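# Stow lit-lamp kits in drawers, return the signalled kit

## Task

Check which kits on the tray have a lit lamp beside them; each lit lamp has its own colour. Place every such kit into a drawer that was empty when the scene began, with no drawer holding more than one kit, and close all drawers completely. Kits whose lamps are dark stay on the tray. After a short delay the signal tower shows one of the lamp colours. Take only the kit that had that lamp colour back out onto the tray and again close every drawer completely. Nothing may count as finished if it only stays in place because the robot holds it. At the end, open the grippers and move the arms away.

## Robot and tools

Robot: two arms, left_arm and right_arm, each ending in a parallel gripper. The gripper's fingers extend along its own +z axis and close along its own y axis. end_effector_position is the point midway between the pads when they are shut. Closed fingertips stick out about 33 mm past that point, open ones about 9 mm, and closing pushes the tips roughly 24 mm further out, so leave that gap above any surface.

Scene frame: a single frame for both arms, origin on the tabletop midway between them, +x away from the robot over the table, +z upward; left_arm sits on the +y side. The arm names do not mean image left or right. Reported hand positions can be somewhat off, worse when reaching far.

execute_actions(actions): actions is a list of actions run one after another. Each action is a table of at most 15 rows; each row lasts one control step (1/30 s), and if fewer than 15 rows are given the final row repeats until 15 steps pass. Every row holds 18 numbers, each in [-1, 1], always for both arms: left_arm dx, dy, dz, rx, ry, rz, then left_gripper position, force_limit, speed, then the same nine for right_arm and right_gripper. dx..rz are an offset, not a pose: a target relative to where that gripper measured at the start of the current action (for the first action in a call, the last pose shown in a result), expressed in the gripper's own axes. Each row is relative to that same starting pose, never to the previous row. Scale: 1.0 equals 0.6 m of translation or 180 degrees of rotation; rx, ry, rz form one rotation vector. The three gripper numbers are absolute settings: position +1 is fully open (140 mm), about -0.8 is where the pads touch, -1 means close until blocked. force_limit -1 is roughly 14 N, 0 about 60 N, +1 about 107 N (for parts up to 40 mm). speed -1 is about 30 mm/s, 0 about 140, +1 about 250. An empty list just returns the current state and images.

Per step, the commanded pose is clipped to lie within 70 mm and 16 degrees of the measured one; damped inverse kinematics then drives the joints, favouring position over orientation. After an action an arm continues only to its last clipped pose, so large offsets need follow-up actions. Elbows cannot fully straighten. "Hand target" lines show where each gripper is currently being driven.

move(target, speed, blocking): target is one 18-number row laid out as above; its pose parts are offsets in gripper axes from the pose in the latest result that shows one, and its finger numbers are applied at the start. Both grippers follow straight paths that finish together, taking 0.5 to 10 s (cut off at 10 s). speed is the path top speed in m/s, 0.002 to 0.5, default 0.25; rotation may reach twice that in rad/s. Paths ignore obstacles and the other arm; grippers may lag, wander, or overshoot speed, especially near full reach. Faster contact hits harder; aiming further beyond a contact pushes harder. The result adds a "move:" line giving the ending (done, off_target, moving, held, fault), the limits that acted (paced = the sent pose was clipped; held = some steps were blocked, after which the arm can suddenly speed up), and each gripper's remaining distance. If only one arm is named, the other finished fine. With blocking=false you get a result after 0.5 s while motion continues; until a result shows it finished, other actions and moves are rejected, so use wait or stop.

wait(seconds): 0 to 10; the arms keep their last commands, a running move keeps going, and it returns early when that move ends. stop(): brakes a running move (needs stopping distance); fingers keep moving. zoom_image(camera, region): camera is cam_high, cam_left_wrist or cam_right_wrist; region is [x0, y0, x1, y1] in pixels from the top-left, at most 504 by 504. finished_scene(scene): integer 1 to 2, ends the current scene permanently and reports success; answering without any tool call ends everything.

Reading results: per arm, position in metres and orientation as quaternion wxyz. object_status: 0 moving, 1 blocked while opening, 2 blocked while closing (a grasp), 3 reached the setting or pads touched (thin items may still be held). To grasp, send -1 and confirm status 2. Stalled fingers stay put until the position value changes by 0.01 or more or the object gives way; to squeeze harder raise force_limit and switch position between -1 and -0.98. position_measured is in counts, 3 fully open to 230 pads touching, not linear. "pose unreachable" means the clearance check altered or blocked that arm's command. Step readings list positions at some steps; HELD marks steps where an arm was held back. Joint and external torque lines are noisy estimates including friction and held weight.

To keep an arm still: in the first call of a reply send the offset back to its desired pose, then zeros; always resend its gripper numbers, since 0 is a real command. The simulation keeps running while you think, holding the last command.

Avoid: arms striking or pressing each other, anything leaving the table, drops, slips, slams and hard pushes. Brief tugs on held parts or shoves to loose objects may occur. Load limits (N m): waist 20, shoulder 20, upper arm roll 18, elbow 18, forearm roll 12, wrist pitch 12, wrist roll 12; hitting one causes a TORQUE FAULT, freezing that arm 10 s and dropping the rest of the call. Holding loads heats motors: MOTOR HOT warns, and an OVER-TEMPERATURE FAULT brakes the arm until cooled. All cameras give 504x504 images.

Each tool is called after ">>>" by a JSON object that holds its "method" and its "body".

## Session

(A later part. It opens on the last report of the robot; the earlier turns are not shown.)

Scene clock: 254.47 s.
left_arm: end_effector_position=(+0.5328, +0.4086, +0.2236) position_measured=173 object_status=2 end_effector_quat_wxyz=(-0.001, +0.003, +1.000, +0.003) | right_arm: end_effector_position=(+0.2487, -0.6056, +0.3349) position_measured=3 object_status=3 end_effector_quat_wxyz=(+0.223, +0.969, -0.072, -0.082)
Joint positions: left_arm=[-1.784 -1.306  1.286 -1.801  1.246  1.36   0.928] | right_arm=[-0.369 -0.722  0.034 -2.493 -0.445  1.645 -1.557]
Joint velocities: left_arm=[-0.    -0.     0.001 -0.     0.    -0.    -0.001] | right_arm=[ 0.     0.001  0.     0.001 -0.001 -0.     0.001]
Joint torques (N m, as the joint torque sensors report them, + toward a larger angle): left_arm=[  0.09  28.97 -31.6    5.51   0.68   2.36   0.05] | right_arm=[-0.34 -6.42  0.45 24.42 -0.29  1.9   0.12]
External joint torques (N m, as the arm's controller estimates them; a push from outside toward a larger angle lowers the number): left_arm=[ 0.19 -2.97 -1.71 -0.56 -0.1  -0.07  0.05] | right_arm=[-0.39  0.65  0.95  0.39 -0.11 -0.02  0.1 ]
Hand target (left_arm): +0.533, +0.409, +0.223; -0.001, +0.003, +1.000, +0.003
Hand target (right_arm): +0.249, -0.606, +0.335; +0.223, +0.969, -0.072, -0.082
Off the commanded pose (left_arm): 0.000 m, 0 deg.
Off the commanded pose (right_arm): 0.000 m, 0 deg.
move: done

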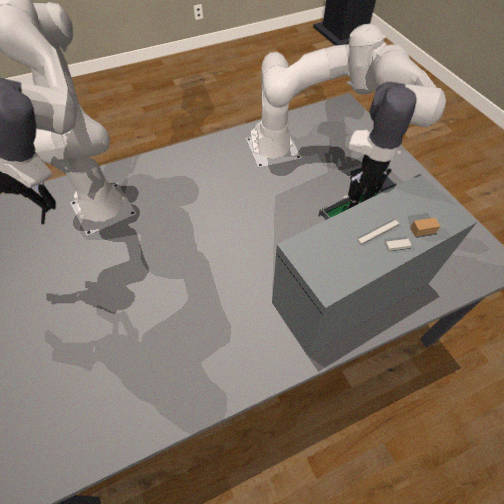

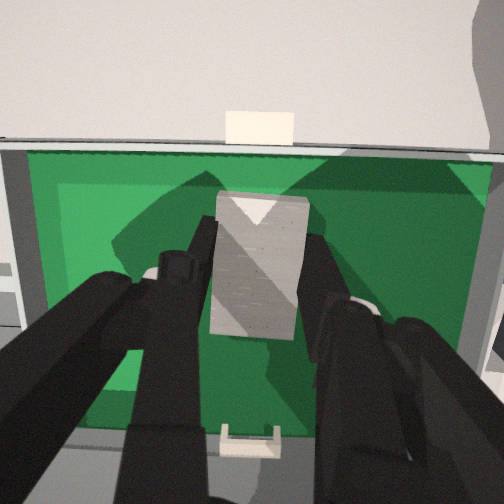

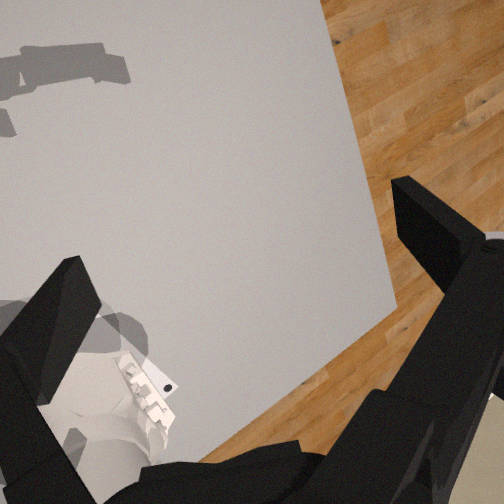

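>>> {"method": "move", "body": {"target": [0.01,0,-0.125,0,0,0,-1,0,-0.5,0,0,0,0,0,0,1,0,0], "speed": 0.1}}

>>> {"method": "move", "body": {"target": [0.082,0.447,0,0,0,-0.498,-1,0,-0.5,0,0,0,0,0,0,1,0,0]}}

Scene clock: 257.17 s.
left_arm: end_effector_position=(+0.5279, +0.4098, +0.2979) position_measured=173 object_status=2 end_effector_quat_wxyz=(+0.001, -0.001, +1.000, +0.003) | right_arm: end_effector_position=(+0.2487, -0.6056, +0.3349) position_measured=3 object_status=3 end_effector_quat_wxyz=(+0.223, +0.969, -0.072, -0.082)
Joint positions: left_arm=[-1.814 -1.218  1.199 -1.685  1.166  1.265  0.948] | right_arm=[-0.369 -0.722  0.034 -2.493 -0.445  1.645 -1.557]
Joint velocities: left_arm=[-0.002 -0.     0.001  0.001 -0.002 -0.013  0.008] | right_arm=[ 0.    -0.    -0.     0.     0.    -0.001  0.001]
Joint torques (N m, as the joint torque sensors report them, + toward a larger angle): left_arm=[ -0.94  29.94 -30.5    7.99  -0.48   1.95   0.33] | right_arm=[-0.41 -6.3   0.51 24.19 -0.3   1.9   0.13]
External joint torques (N m, as the arm's controller estimates them; a push from outside toward a larger angle lowers the number): left_arm=[-0.93 -2.14 -2.37  0.94 -1.26 -0.49  0.33] | right_arm=[-0.43  0.78  1.03  0.16 -0.12 -0.01  0.11]
Hand target (left_arm): +0.527, +0.408, +0.299; -0.001, +0.003, +1.000, +0.002
Hand target (right_arm): +0.249, -0.606, +0.335; +0.223, +0.969, -0.072, -0.082
Off the commanded pose (left_arm): 0.002 m, 1 deg.
Off the commanded pose (right_arm): 0.000 m, 0 deg.
move: done

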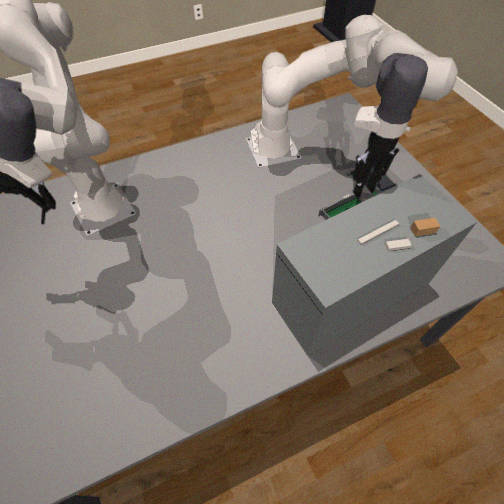

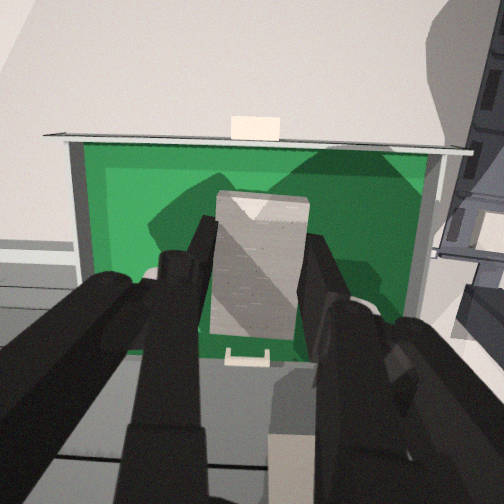

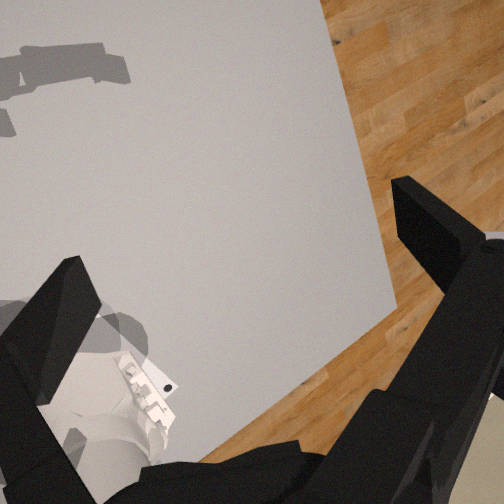

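Scene clock: 261.07 s.
left_arm: end_effector_position=(+0.4801, +0.6785, +0.2956) position_measured=173 object_status=2 end_effector_quat_wxyz=(-0.002, +0.699, -0.715, -0.009) | right_arm: end_effector_position=(+0.2487, -0.6056, +0.3349) position_measured=3 object_status=3 end_effector_quat_wxyz=(+0.223, +0.969, -0.072, -0.082)
Joint positions: left_arm=[-1.42  -1.047  1.372 -1.554  1.056  1.379 -0.044] | right_arm=[-0.369 -0.722  0.034 -2.493 -0.445  1.645 -1.557]
Joint velocities: left_arm=[-0.001 -0.    -0.    -0.001  0.     0.    -0.032] | right_arm=[ 0.     0.001 -0.    -0.002 -0.001  0.     0.002]
Joint torques (N m, as the joint torque sensors report them, + toward a larger angle): left_arm=[  0.89  31.12 -28.49  11.13  -0.13   2.87  -0.1 ] | right_arm=[-0.34 -6.47  0.39 24.16 -0.3   1.92  0.13]
External joint torques (N m, as the arm's controller estimates them; a push from outside toward a larger angle lowers the number): left_arm=[ 0.9  -1.9  -1.89  0.56 -0.97  0.4  -0.1 ] | right_arm=[-0.32  0.54  0.94  0.19 -0.11  0.01  0.11]
Hand target (left_arm): +0.481, +0.679, +0.296; -0.002, +0.704, -0.710, -0.007
Hand target (right_arm): +0.249, -0.606, +0.335; +0.223, +0.969, -0.072, -0.082
Off the commanded pose (left_arm): 0.004 m, 1 deg.
Off the commanded pose (right_arm): 0.000 m, 0 deg.
move: off_target (left_arm)

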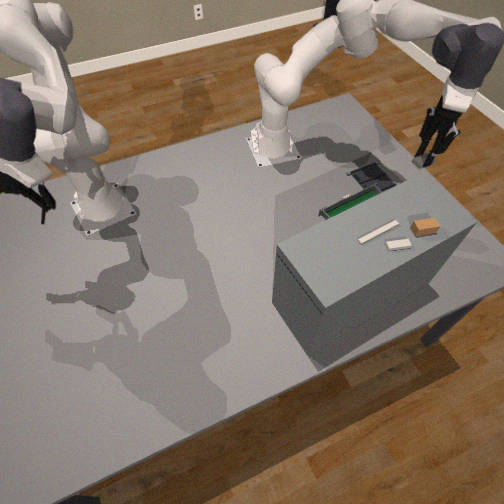

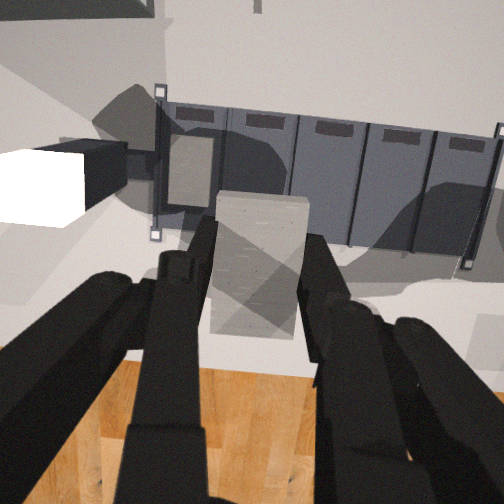

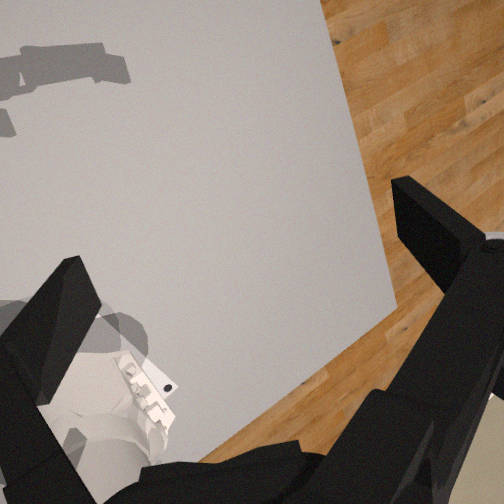

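>>> {"method": "move", "body": {"target": [0,0.005,0.34,0.003,0.005,0,-1,0,-0.5,0,0,0,0,0,0,1,0,0], "speed": 0.2}}

Scene clock: 265.63 s.
left_arm: end_effector_position=(+0.4745, +0.6813, +0.0907) position_measured=173 object_status=2 end_effector_quat_wxyz=(+0.003, +0.697, -0.717, -0.003) | right_arm: end_effector_position=(+0.2487, -0.6056, +0.3349) position_measured=3 object_status=3 end_effector_quat_wxyz=(+0.223, +0.969, -0.072, -0.082)
Joint positions: left_arm=[-1.341 -1.269  1.593 -1.84   1.284  1.663 -0.127] | right_arm=[-0.369 -0.722  0.034 -2.493 -0.445  1.645 -1.557]
Joint velocities: left_arm=[ 0.001  0.002  0.    -0.     0.001  0.011 -0.009] | right_arm=[ 0.    -0.001 -0.     0.    -0.     0.001 -0.001]
Joint torques (N m, as the joint torque sensors report them, + toward a larger angle): left_arm=[  1.09  30.67 -32.2    6.39   1.85   2.83  -0.09] | right_arm=[-0.42 -6.47  0.48 24.36 -0.26  1.91  0.14]
External joint torques (N m, as the arm's controller estimates them; a push from outside toward a larger angle lowers the number): left_arm=[ 1.16 -2.67 -1.4  -0.87  1.05  0.35 -0.09] | right_arm=[-0.43  0.67  1.02  0.27 -0.07 -0.01  0.12]
Hand target (left_arm): +0.476, +0.682, +0.091; -0.001, +0.698, -0.716, -0.003
Hand target (right_arm): +0.249, -0.606, +0.335; +0.223, +0.969, -0.072, -0.082
Off the commanded pose (left_arm): 0.001 m, 0 deg.
Off the commanded pose (right_arm): 0.000 m, 0 deg.
move: done

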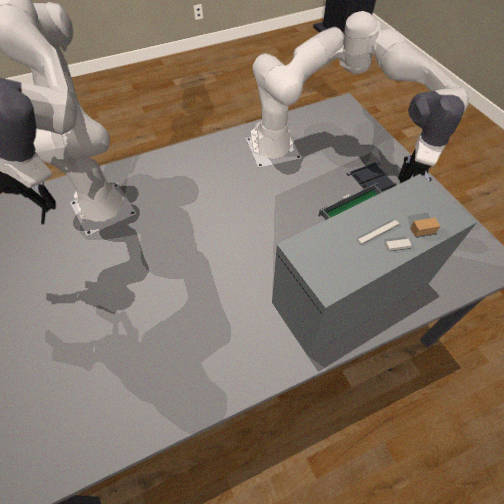

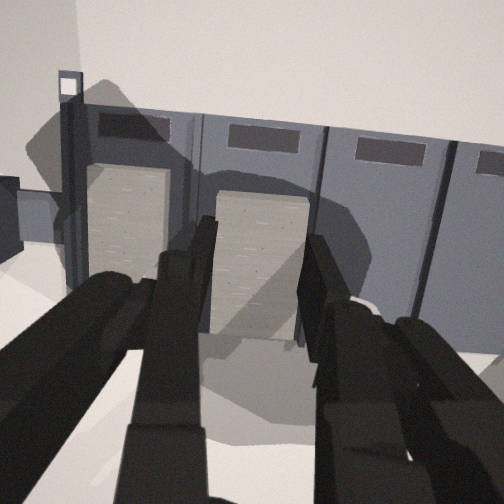

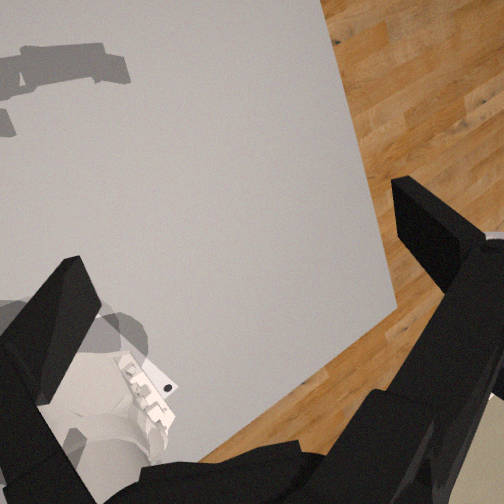

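>>> {"method": "move", "body": {"target": [0.012,-0.003,0.045,0,0,0,-1,0,-0.5,0,0,0,0,0,0,1,0,0], "speed": 0.04}}

Scene clock: 268.17 s.
left_arm: end_effector_position=(+0.4739, +0.6751, +0.0644) position_measured=173 object_status=2 end_effector_quat_wxyz=(+0.005, +0.696, -0.718, -0.004) | right_arm: end_effector_position=(+0.2487, -0.6056, +0.3349) position_measured=3 object_status=3 end_effector_quat_wxyz=(+0.223, +0.969, -0.072, -0.082)
Joint positions: left_arm=[-1.348 -1.288  1.634 -1.86   1.312  1.698 -0.142] | right_arm=[-0.369 -0.722  0.034 -2.493 -0.445  1.645 -1.557]
Joint velocities: left_arm=[-0.001  0.001  0.001 -0.001  0.003  0.013 -0.01 ] | right_arm=[-0.001  0.001 -0.    -0.    -0.001 -0.    -0.002]
Joint torques (N m, as the joint torque sensors report them, + toward a larger angle): left_arm=[ -0.91  30.16 -30.97   5.22   1.59   2.93  -0.08] | right_arm=[-0.36 -6.54  0.57 24.26 -0.28  1.93  0.08]
External joint torques (N m, as the arm's controller estimates them; a push from outside toward a larger angle lowers the number): left_arm=[-0.83 -3.13 -0.16 -1.52  0.81  0.47 -0.08] | right_arm=[-0.37  0.53  1.12  0.23 -0.1   0.01  0.06]
Hand target (left_arm): +0.476, +0.674, +0.064; +0.002, +0.696, -0.718, -0.003
Hand target (right_arm): +0.249, -0.606, +0.335; +0.223, +0.969, -0.072, -0.082
Off the commanded pose (left_arm): 0.002 m, 0 deg.
Off the commanded pose (right_arm): 0.000 m, 0 deg.
move: done

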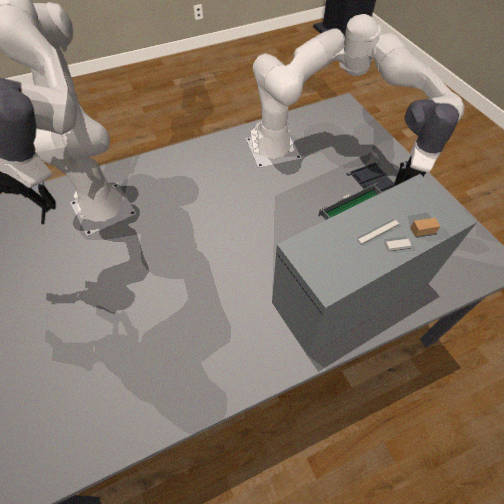

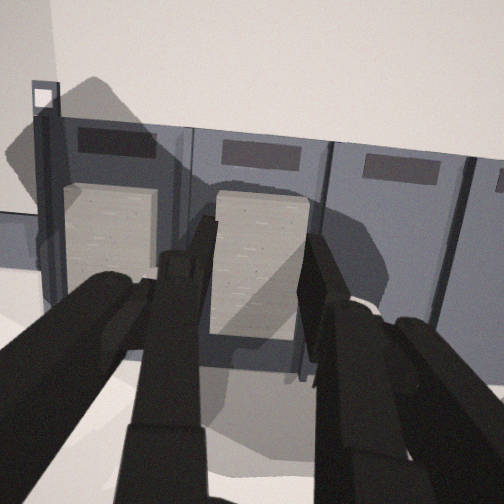

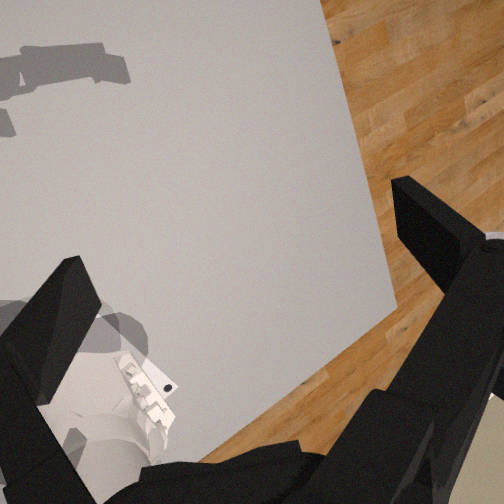

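>>> {"method": "move", "body": {"target": [0,-0.004,0.018,0,0,0,-1,0,-0.5,0,0,0,0,0,0,1,0,0], "speed": 0.02}}

>>> {"method": "move", "body": {"target": [0,0,0,0,0,0,-0.3,0,-0.5,0,0,0,0,0,0,1,0,0]}}

>>> {"method": "move", "body": {"target": [0,0,-0.1,0,0,0,-0.3,0,-0.5,0,0,0,0,0,0,1,0,0], "speed": 0.1}}

>>> {"method": "move", "body": {"target": [0,0,-0.31,0,0,0,-0.2,0,0,0,0,0,0,0,0,1,0,0]}}

Scene clock: 271.27 s.
left_arm: end_effector_position=(+0.4741, +0.6739, +0.0545) position_measured=173 object_status=2 end_effector_quat_wxyz=(+0.007, +0.696, -0.718, -0.004) | right_arm: end_effector_position=(+0.2487, -0.6056, +0.3349) position_measured=3 object_status=3 end_effector_quat_wxyz=(+0.223, +0.969, -0.072, -0.082)
Joint positions: left_arm=[-1.356 -1.294  1.651 -1.859  1.319  1.708 -0.145] | right_arm=[-0.369 -0.722  0.034 -2.493 -0.445  1.645 -1.557]
Joint velocities: left_arm=[ 0.    -0.001  0.002 -0.001  0.004  0.009  0.   ] | right_arm=[-0.001  0.001  0.002  0.001 -0.001 -0.002  0.   ]
Joint torques (N m, as the joint torque sensors report them, + toward a larger angle): left_arm=[ -2.02  29.93 -30.96   7.53   1.73   2.95   0.14] | right_arm=[-0.45 -6.3   0.33 24.42 -0.31  1.92  0.12]
External joint torques (N m, as the arm's controller estimates them; a push from outside toward a larger angle lowers the number): left_arm=[-1.98 -3.49 -0.26  1.    0.97  0.51  0.14] | right_arm=[-0.45  0.68  0.85  0.43 -0.12  0.    0.1 ]
Hand target (left_arm): +0.476, +0.675, +0.054; +0.005, +0.696, -0.718, -0.004
Hand target (right_arm): +0.249, -0.606, +0.335; +0.223, +0.969, -0.072, -0.082
Off the commanded pose (left_arm): 0.002 m, 0 deg.
Off the commanded pose (right_arm): 0.000 m, 0 deg.
move: done

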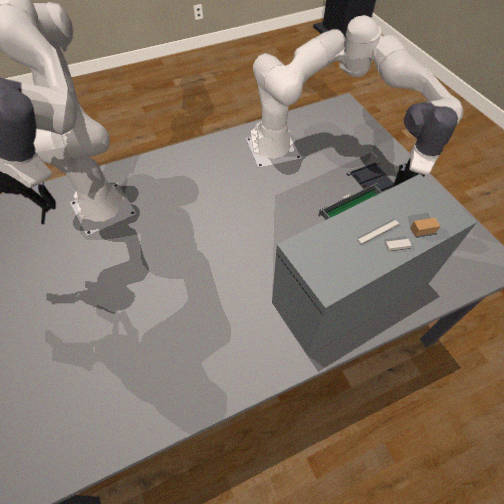

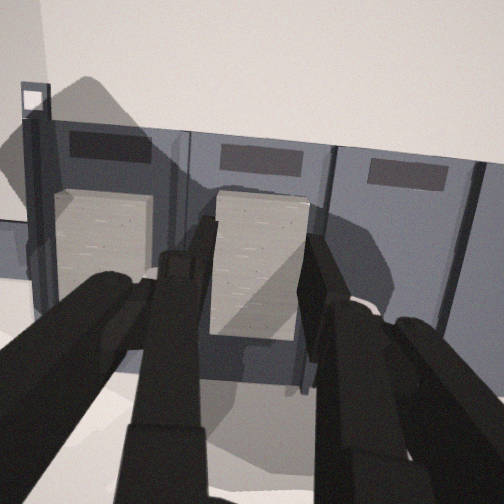

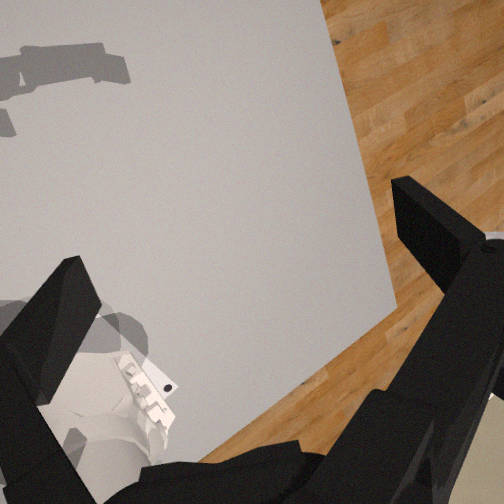

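Scene clock: 271.77 s.
left_arm: end_effector_position=(+0.4741, +0.6739, +0.0545) position_measured=167 object_status=3 end_effector_quat_wxyz=(+0.007, +0.696, -0.718, -0.004) | right_arm: end_effector_position=(+0.2487, -0.6056, +0.3349) position_measured=3 object_status=3 end_effector_quat_wxyz=(+0.223, +0.969, -0.072, -0.082)
Joint positions: left_arm=[-1.356 -1.294  1.651 -1.859  1.319  1.708 -0.145] | right_arm=[-0.369 -0.722  0.034 -2.493 -0.445  1.645 -1.557]
Joint velocities: left_arm=[-0.001 -0.001  0.    -0.001  0.    -0.001 -0.001] | right_arm=[-0.001  0.001  0.001 -0.     0.001 -0.     0.   ]
Joint torques (N m, as the joint torque sensors report them, + toward a larger angle): left_arm=[  0.51  31.47 -31.92   6.55   0.74   2.36   0.06] | right_arm=[-0.44 -6.33  0.54 24.65 -0.29  1.93  0.11]
External joint torques (N m, as the arm's controller estimates them; a push from outside toward a larger angle lowers the number): left_arm=[ 0.6  -2.05 -1.06 -0.06 -0.03 -0.11  0.06] | right_arm=[-0.44  0.73  1.09  0.62 -0.11  0.01  0.09]
Hand target (left_arm): +0.474, +0.674, +0.054; +0.007, +0.696, -0.718, -0.004
Hand target (right_arm): +0.249, -0.606, +0.335; +0.223, +0.969, -0.072, -0.082
Off the commanded pose (left_arm): 0.000 m, 0 deg.
Off the commanded pose (right_arm): 0.000 m, 0 deg.
move: done

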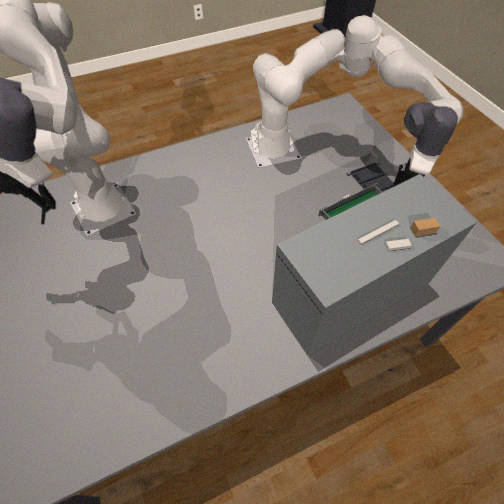

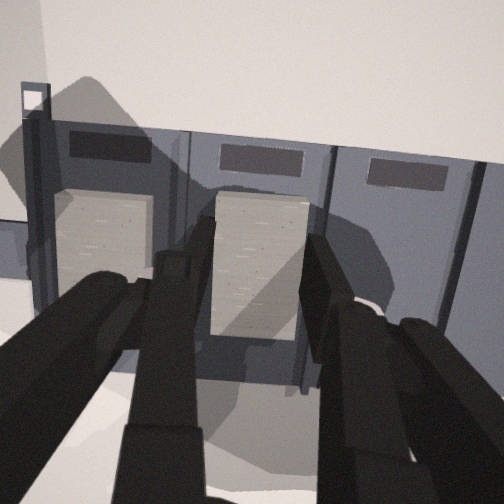

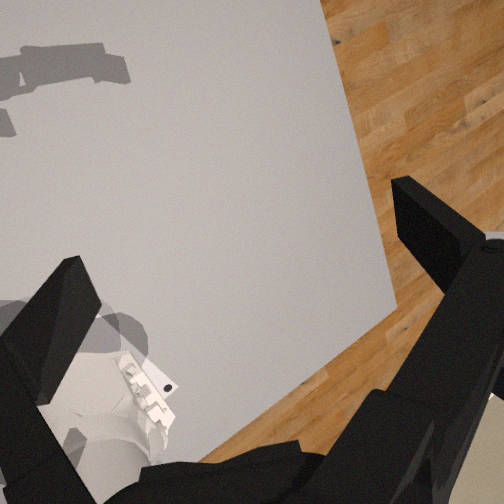

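Scene clock: 272.87 s.
left_arm: end_effector_position=(+0.4764, +0.6735, +0.1135) position_measured=167 object_status=3 end_effector_quat_wxyz=(+0.005, +0.697, -0.717, -0.004) | right_arm: end_effector_position=(+0.2487, -0.6056, +0.3349) position_measured=3 object_status=3 end_effector_quat_wxyz=(+0.223, +0.969, -0.072, -0.082)
Joint positions: left_arm=[-1.351 -1.241  1.563 -1.828  1.246  1.633 -0.131] | right_arm=[-0.369 -0.722  0.034 -2.493 -0.445  1.645 -1.557]
Joint velocities: left_arm=[-0.001 -0.    -0.002  0.001  0.    -0.01   0.005] | right_arm=[-0.001  0.001  0.001 -0.    -0.001  0.001  0.   ]
Joint torques (N m, as the joint torque sensors report them, + toward a larger angle): left_arm=[  2.41  30.52 -33.36   9.3   -0.57   1.99   0.18] | right_arm=[-0.32 -6.72  0.55 24.11 -0.31  1.91  0.12]
External joint torques (N m, as the arm's controller estimates them; a push from outside toward a larger angle lowers the number): left_arm=[ 2.55 -2.51 -2.78  1.42 -1.35 -0.5   0.17] | right_arm=[-0.33  0.34  1.07  0.13 -0.12 -0.01  0.1 ]
Hand target (left_arm): +0.475, +0.675, +0.115; +0.007, +0.696, -0.718, -0.004
Hand target (right_arm): +0.249, -0.606, +0.335; +0.223, +0.969, -0.072, -0.082
Off the commanded pose (left_arm): 0.002 m, 0 deg.
Off the commanded pose (right_arm): 0.000 m, 0 deg.
move: done

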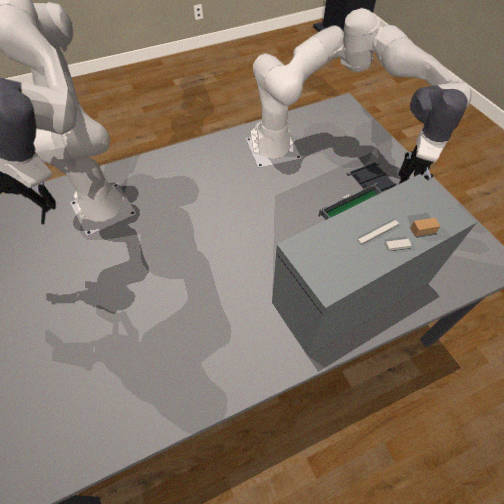

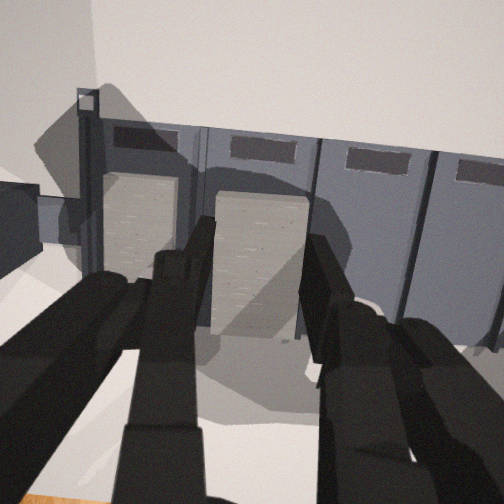

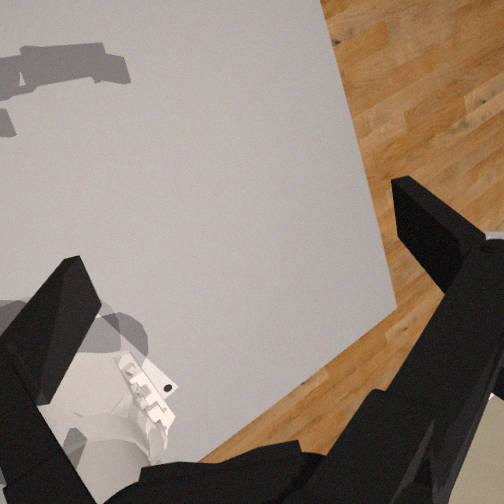

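Scene clock: 274.30 s.
left_arm: end_effector_position=(+0.4786, +0.6761, +0.3007) position_measured=154 object_status=3 end_effector_quat_wxyz=(+0.003, +0.700, -0.714, -0.003) | right_arm: end_effector_position=(+0.2487, -0.6056, +0.3349) position_measured=3 object_status=3 end_effector_quat_wxyz=(+0.223, +0.969, -0.072, -0.082)
Joint positions: left_arm=[-1.42  -1.052  1.361 -1.543  1.045  1.367 -0.046] | right_arm=[-0.369 -0.722  0.034 -2.493 -0.445  1.645 -1.557]
Joint velocities: left_arm=[-0.002 -0.    -0.001  0.002 -0.    -0.015  0.016] | right_arm=[-0.001  0.    -0.001  0.    -0.    -0.001 -0.001]
Joint torques (N m, as the joint torque sensors report them, + toward a larger angle): left_arm=[ -1.    29.27 -27.22  11.71  -0.29   1.98   0.21] | right_arm=[-0.62 -6.56  0.45 24.41 -0.27  1.92  0.14]
External joint torques (N m, as the arm's controller estimates them; a push from outside toward a larger angle lowers the number): left_arm=[-0.96 -3.96 -0.53  1.37 -1.07 -0.51  0.2 ] | right_arm=[-0.57  0.52  1.05  0.35 -0.08  0.01  0.12]
Hand target (left_arm): +0.478, +0.675, +0.300; +0.007, +0.697, -0.717, -0.002
Hand target (right_arm): +0.249, -0.606, +0.335; +0.223, +0.969, -0.072, -0.082
Off the commanded pose (left_arm): 0.003 m, 1 deg.
Off the commanded pose (right_arm): 0.000 m, 0 deg.
move: done

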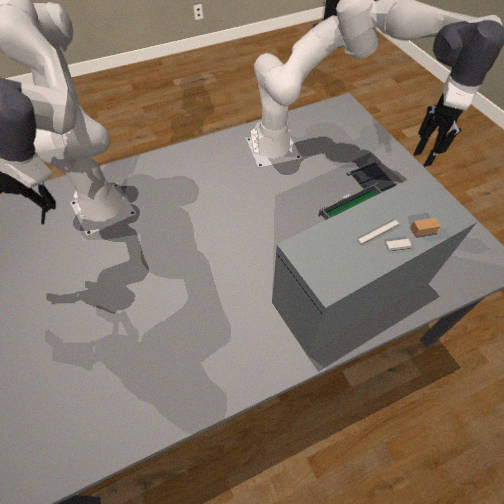

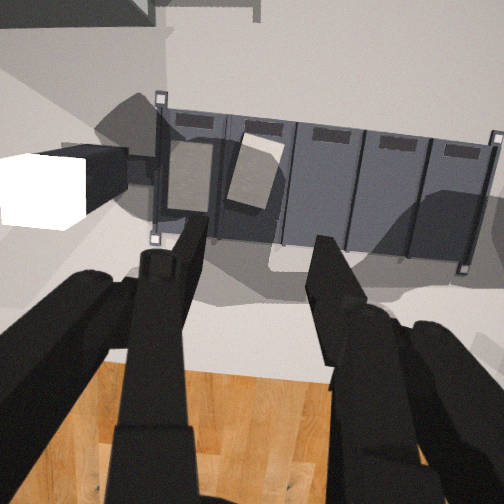

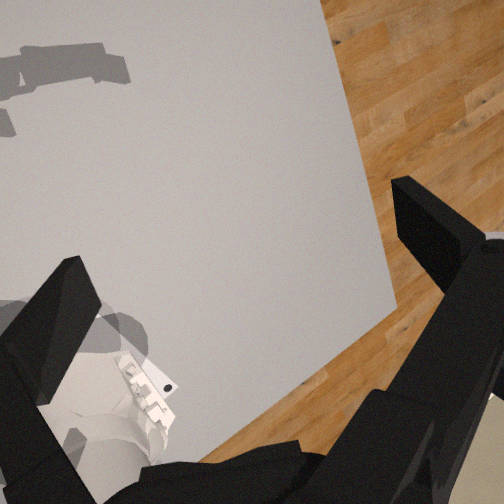

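>>> {"method": "zoom_image", "body": {"camera": "cam_left_wrist", "region": [140,80,380,260]}}

Region (140, 80, 380, 260) of cam_left_wrist's 504x504 image, scaled by 2.100, with more detail than that image has; it fills the top 378 rows of this view, and the rest is white.

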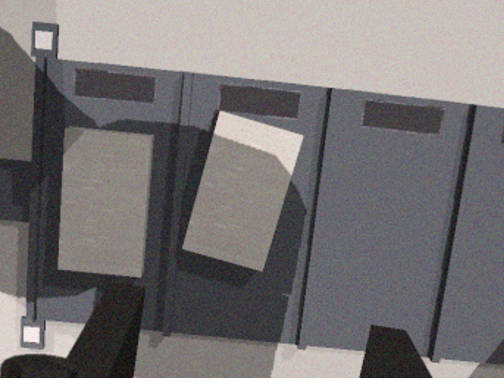

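>>> {"method": "move", "body": {"target": [0.025,0.005,0.3,0,0,0.055,0,0,0,0,0,0,0,0,0,1,0,0]}}

Scene clock: 277.63 s.
left_arm: end_effector_position=(+0.4736, +0.6607, +0.1201) position_measured=129 object_status=3 end_effector_quat_wxyz=(+0.005, +0.639, -0.769, -0.005) | right_arm: end_effector_position=(+0.2487, -0.6056, +0.3349) position_measured=3 object_status=3 end_effector_quat_wxyz=(+0.223, +0.969, -0.072, -0.082)
Joint positions: left_arm=[-1.345 -1.272  1.522 -1.856  1.269  1.595 -0.01 ] | right_arm=[-0.369 -0.722  0.034 -2.493 -0.445  1.645 -1.557]
Joint velocities: left_arm=[ 0.001 -0.002  0.001 -0.001  0.003  0.01   0.006] | right_arm=[ 0.    -0.001  0.     0.001 -0.     0.    -0.   ]
Joint torques (N m, as the joint torque sensors report them, + toward a larger angle): left_arm=[  2.66  29.06 -32.32   5.29   1.73   2.85   0.4 ] | right_arm=[-0.39 -6.22  0.44 24.31 -0.29  1.91  0.12]
External joint torques (N m, as the arm's controller estimates them; a push from outside toward a larger angle lowers the number): left_arm=[ 2.58 -3.09 -1.71 -1.94  0.94  0.41  0.4 ] | right_arm=[-0.4   0.94  0.98  0.21 -0.1  -0.02  0.1 ]
Hand target (left_arm): +0.475, +0.662, +0.120; -0.002, -0.636, +0.771, +0.004
Hand target (right_arm): +0.249, -0.606, +0.335; +0.223, +0.969, -0.072, -0.082
Off the commanded pose (left_arm): 0.001 m, 1 deg.
Off the commanded pose (right_arm): 0.000 m, 0 deg.
move: done

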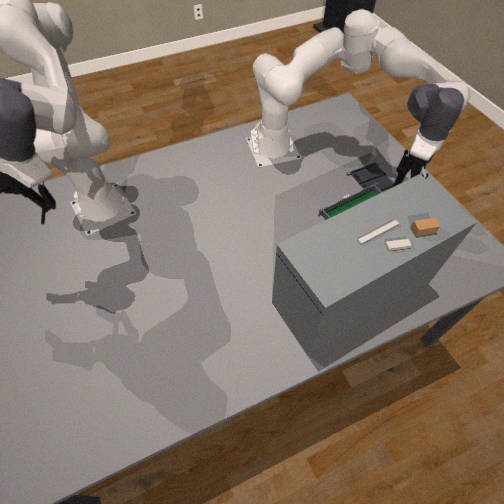

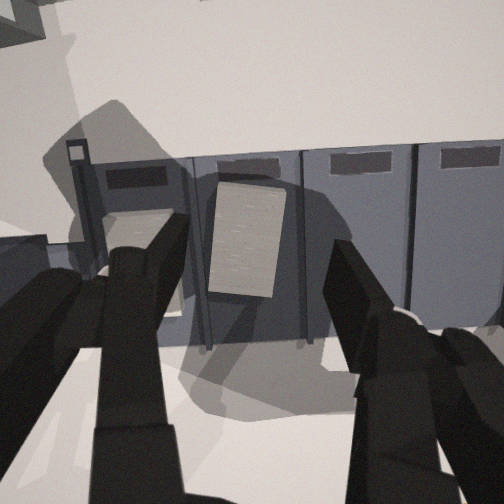

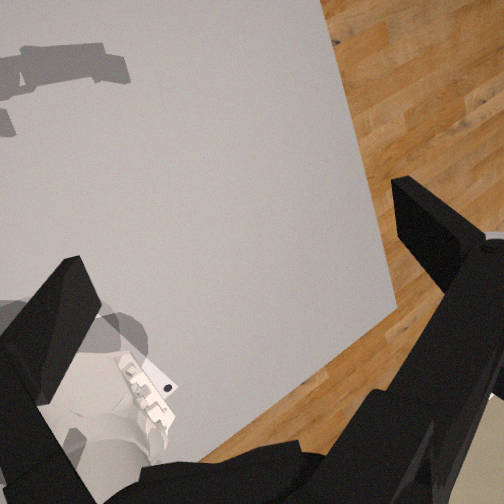

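>>> {"method": "move", "body": {"target": [0.005,-0.013,0.06,0,0,0,-0.15,0,0,0,0,0,0,0,0,1,0,0], "speed": 0.05}}

Scene clock: 280.43 s.
left_arm: end_effector_position=(+0.4786, +0.6570, +0.0851) position_measured=148 object_status=3 end_effector_quat_wxyz=(+0.007, +0.638, -0.770, -0.005) | right_arm: end_effector_position=(+0.2487, -0.6056, +0.3349) position_measured=3 object_status=3 end_effector_quat_wxyz=(+0.223, +0.969, -0.072, -0.082)
Joint positions: left_arm=[-1.366 -1.298  1.581 -1.863  1.308  1.64  -0.021] | right_arm=[-0.369 -0.722  0.034 -2.493 -0.445  1.645 -1.557]
Joint velocities: left_arm=[-0.001 -0.     0.002  0.     0.004  0.012 -0.008] | right_arm=[-0.001 -0.001 -0.     0.001 -0.001 -0.     0.   ]
Joint torques (N m, as the joint torque sensors report them, + toward a larger angle): left_arm=[ -0.8   30.08 -30.98   5.49   1.86   2.81  -0.1 ] | right_arm=[-0.52 -6.38  0.39 24.4  -0.31  1.93  0.11]
External joint torques (N m, as the arm's controller estimates them; a push from outside toward a larger angle lowers the number): left_arm=[-0.7  -2.78 -0.01 -1.04  1.08  0.36 -0.1 ] | right_arm=[-0.48  0.8   0.99  0.29 -0.11  0.    0.09]
Hand target (left_arm): +0.480, +0.656, +0.084; -0.005, -0.639, +0.770, +0.005
Hand target (right_arm): +0.249, -0.606, +0.335; +0.223, +0.969, -0.072, -0.082
Off the commanded pose (left_arm): 0.002 m, 0 deg.
Off the commanded pose (right_arm): 0.000 m, 0 deg.
move: done

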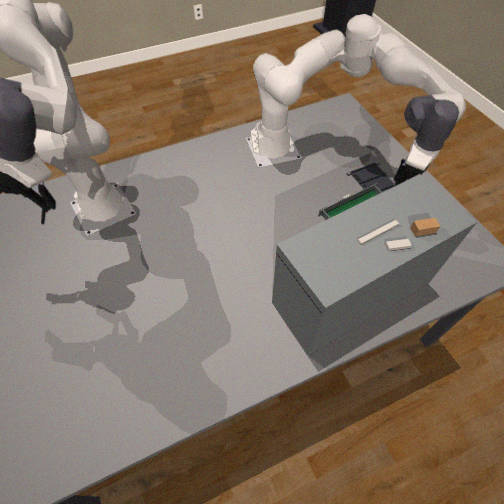

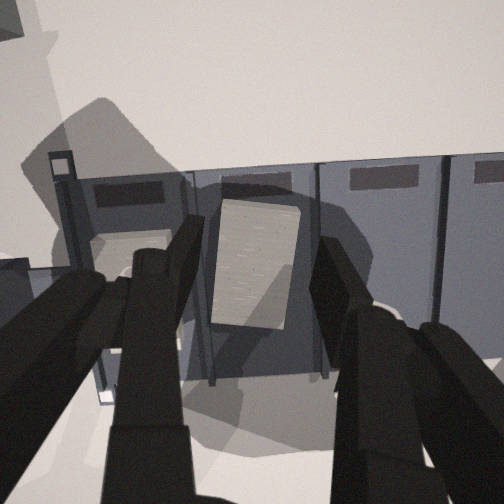

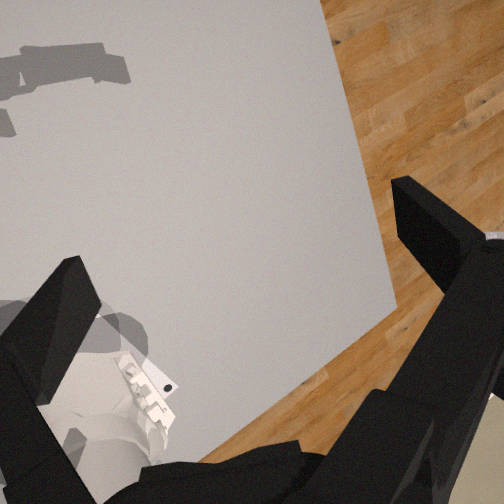

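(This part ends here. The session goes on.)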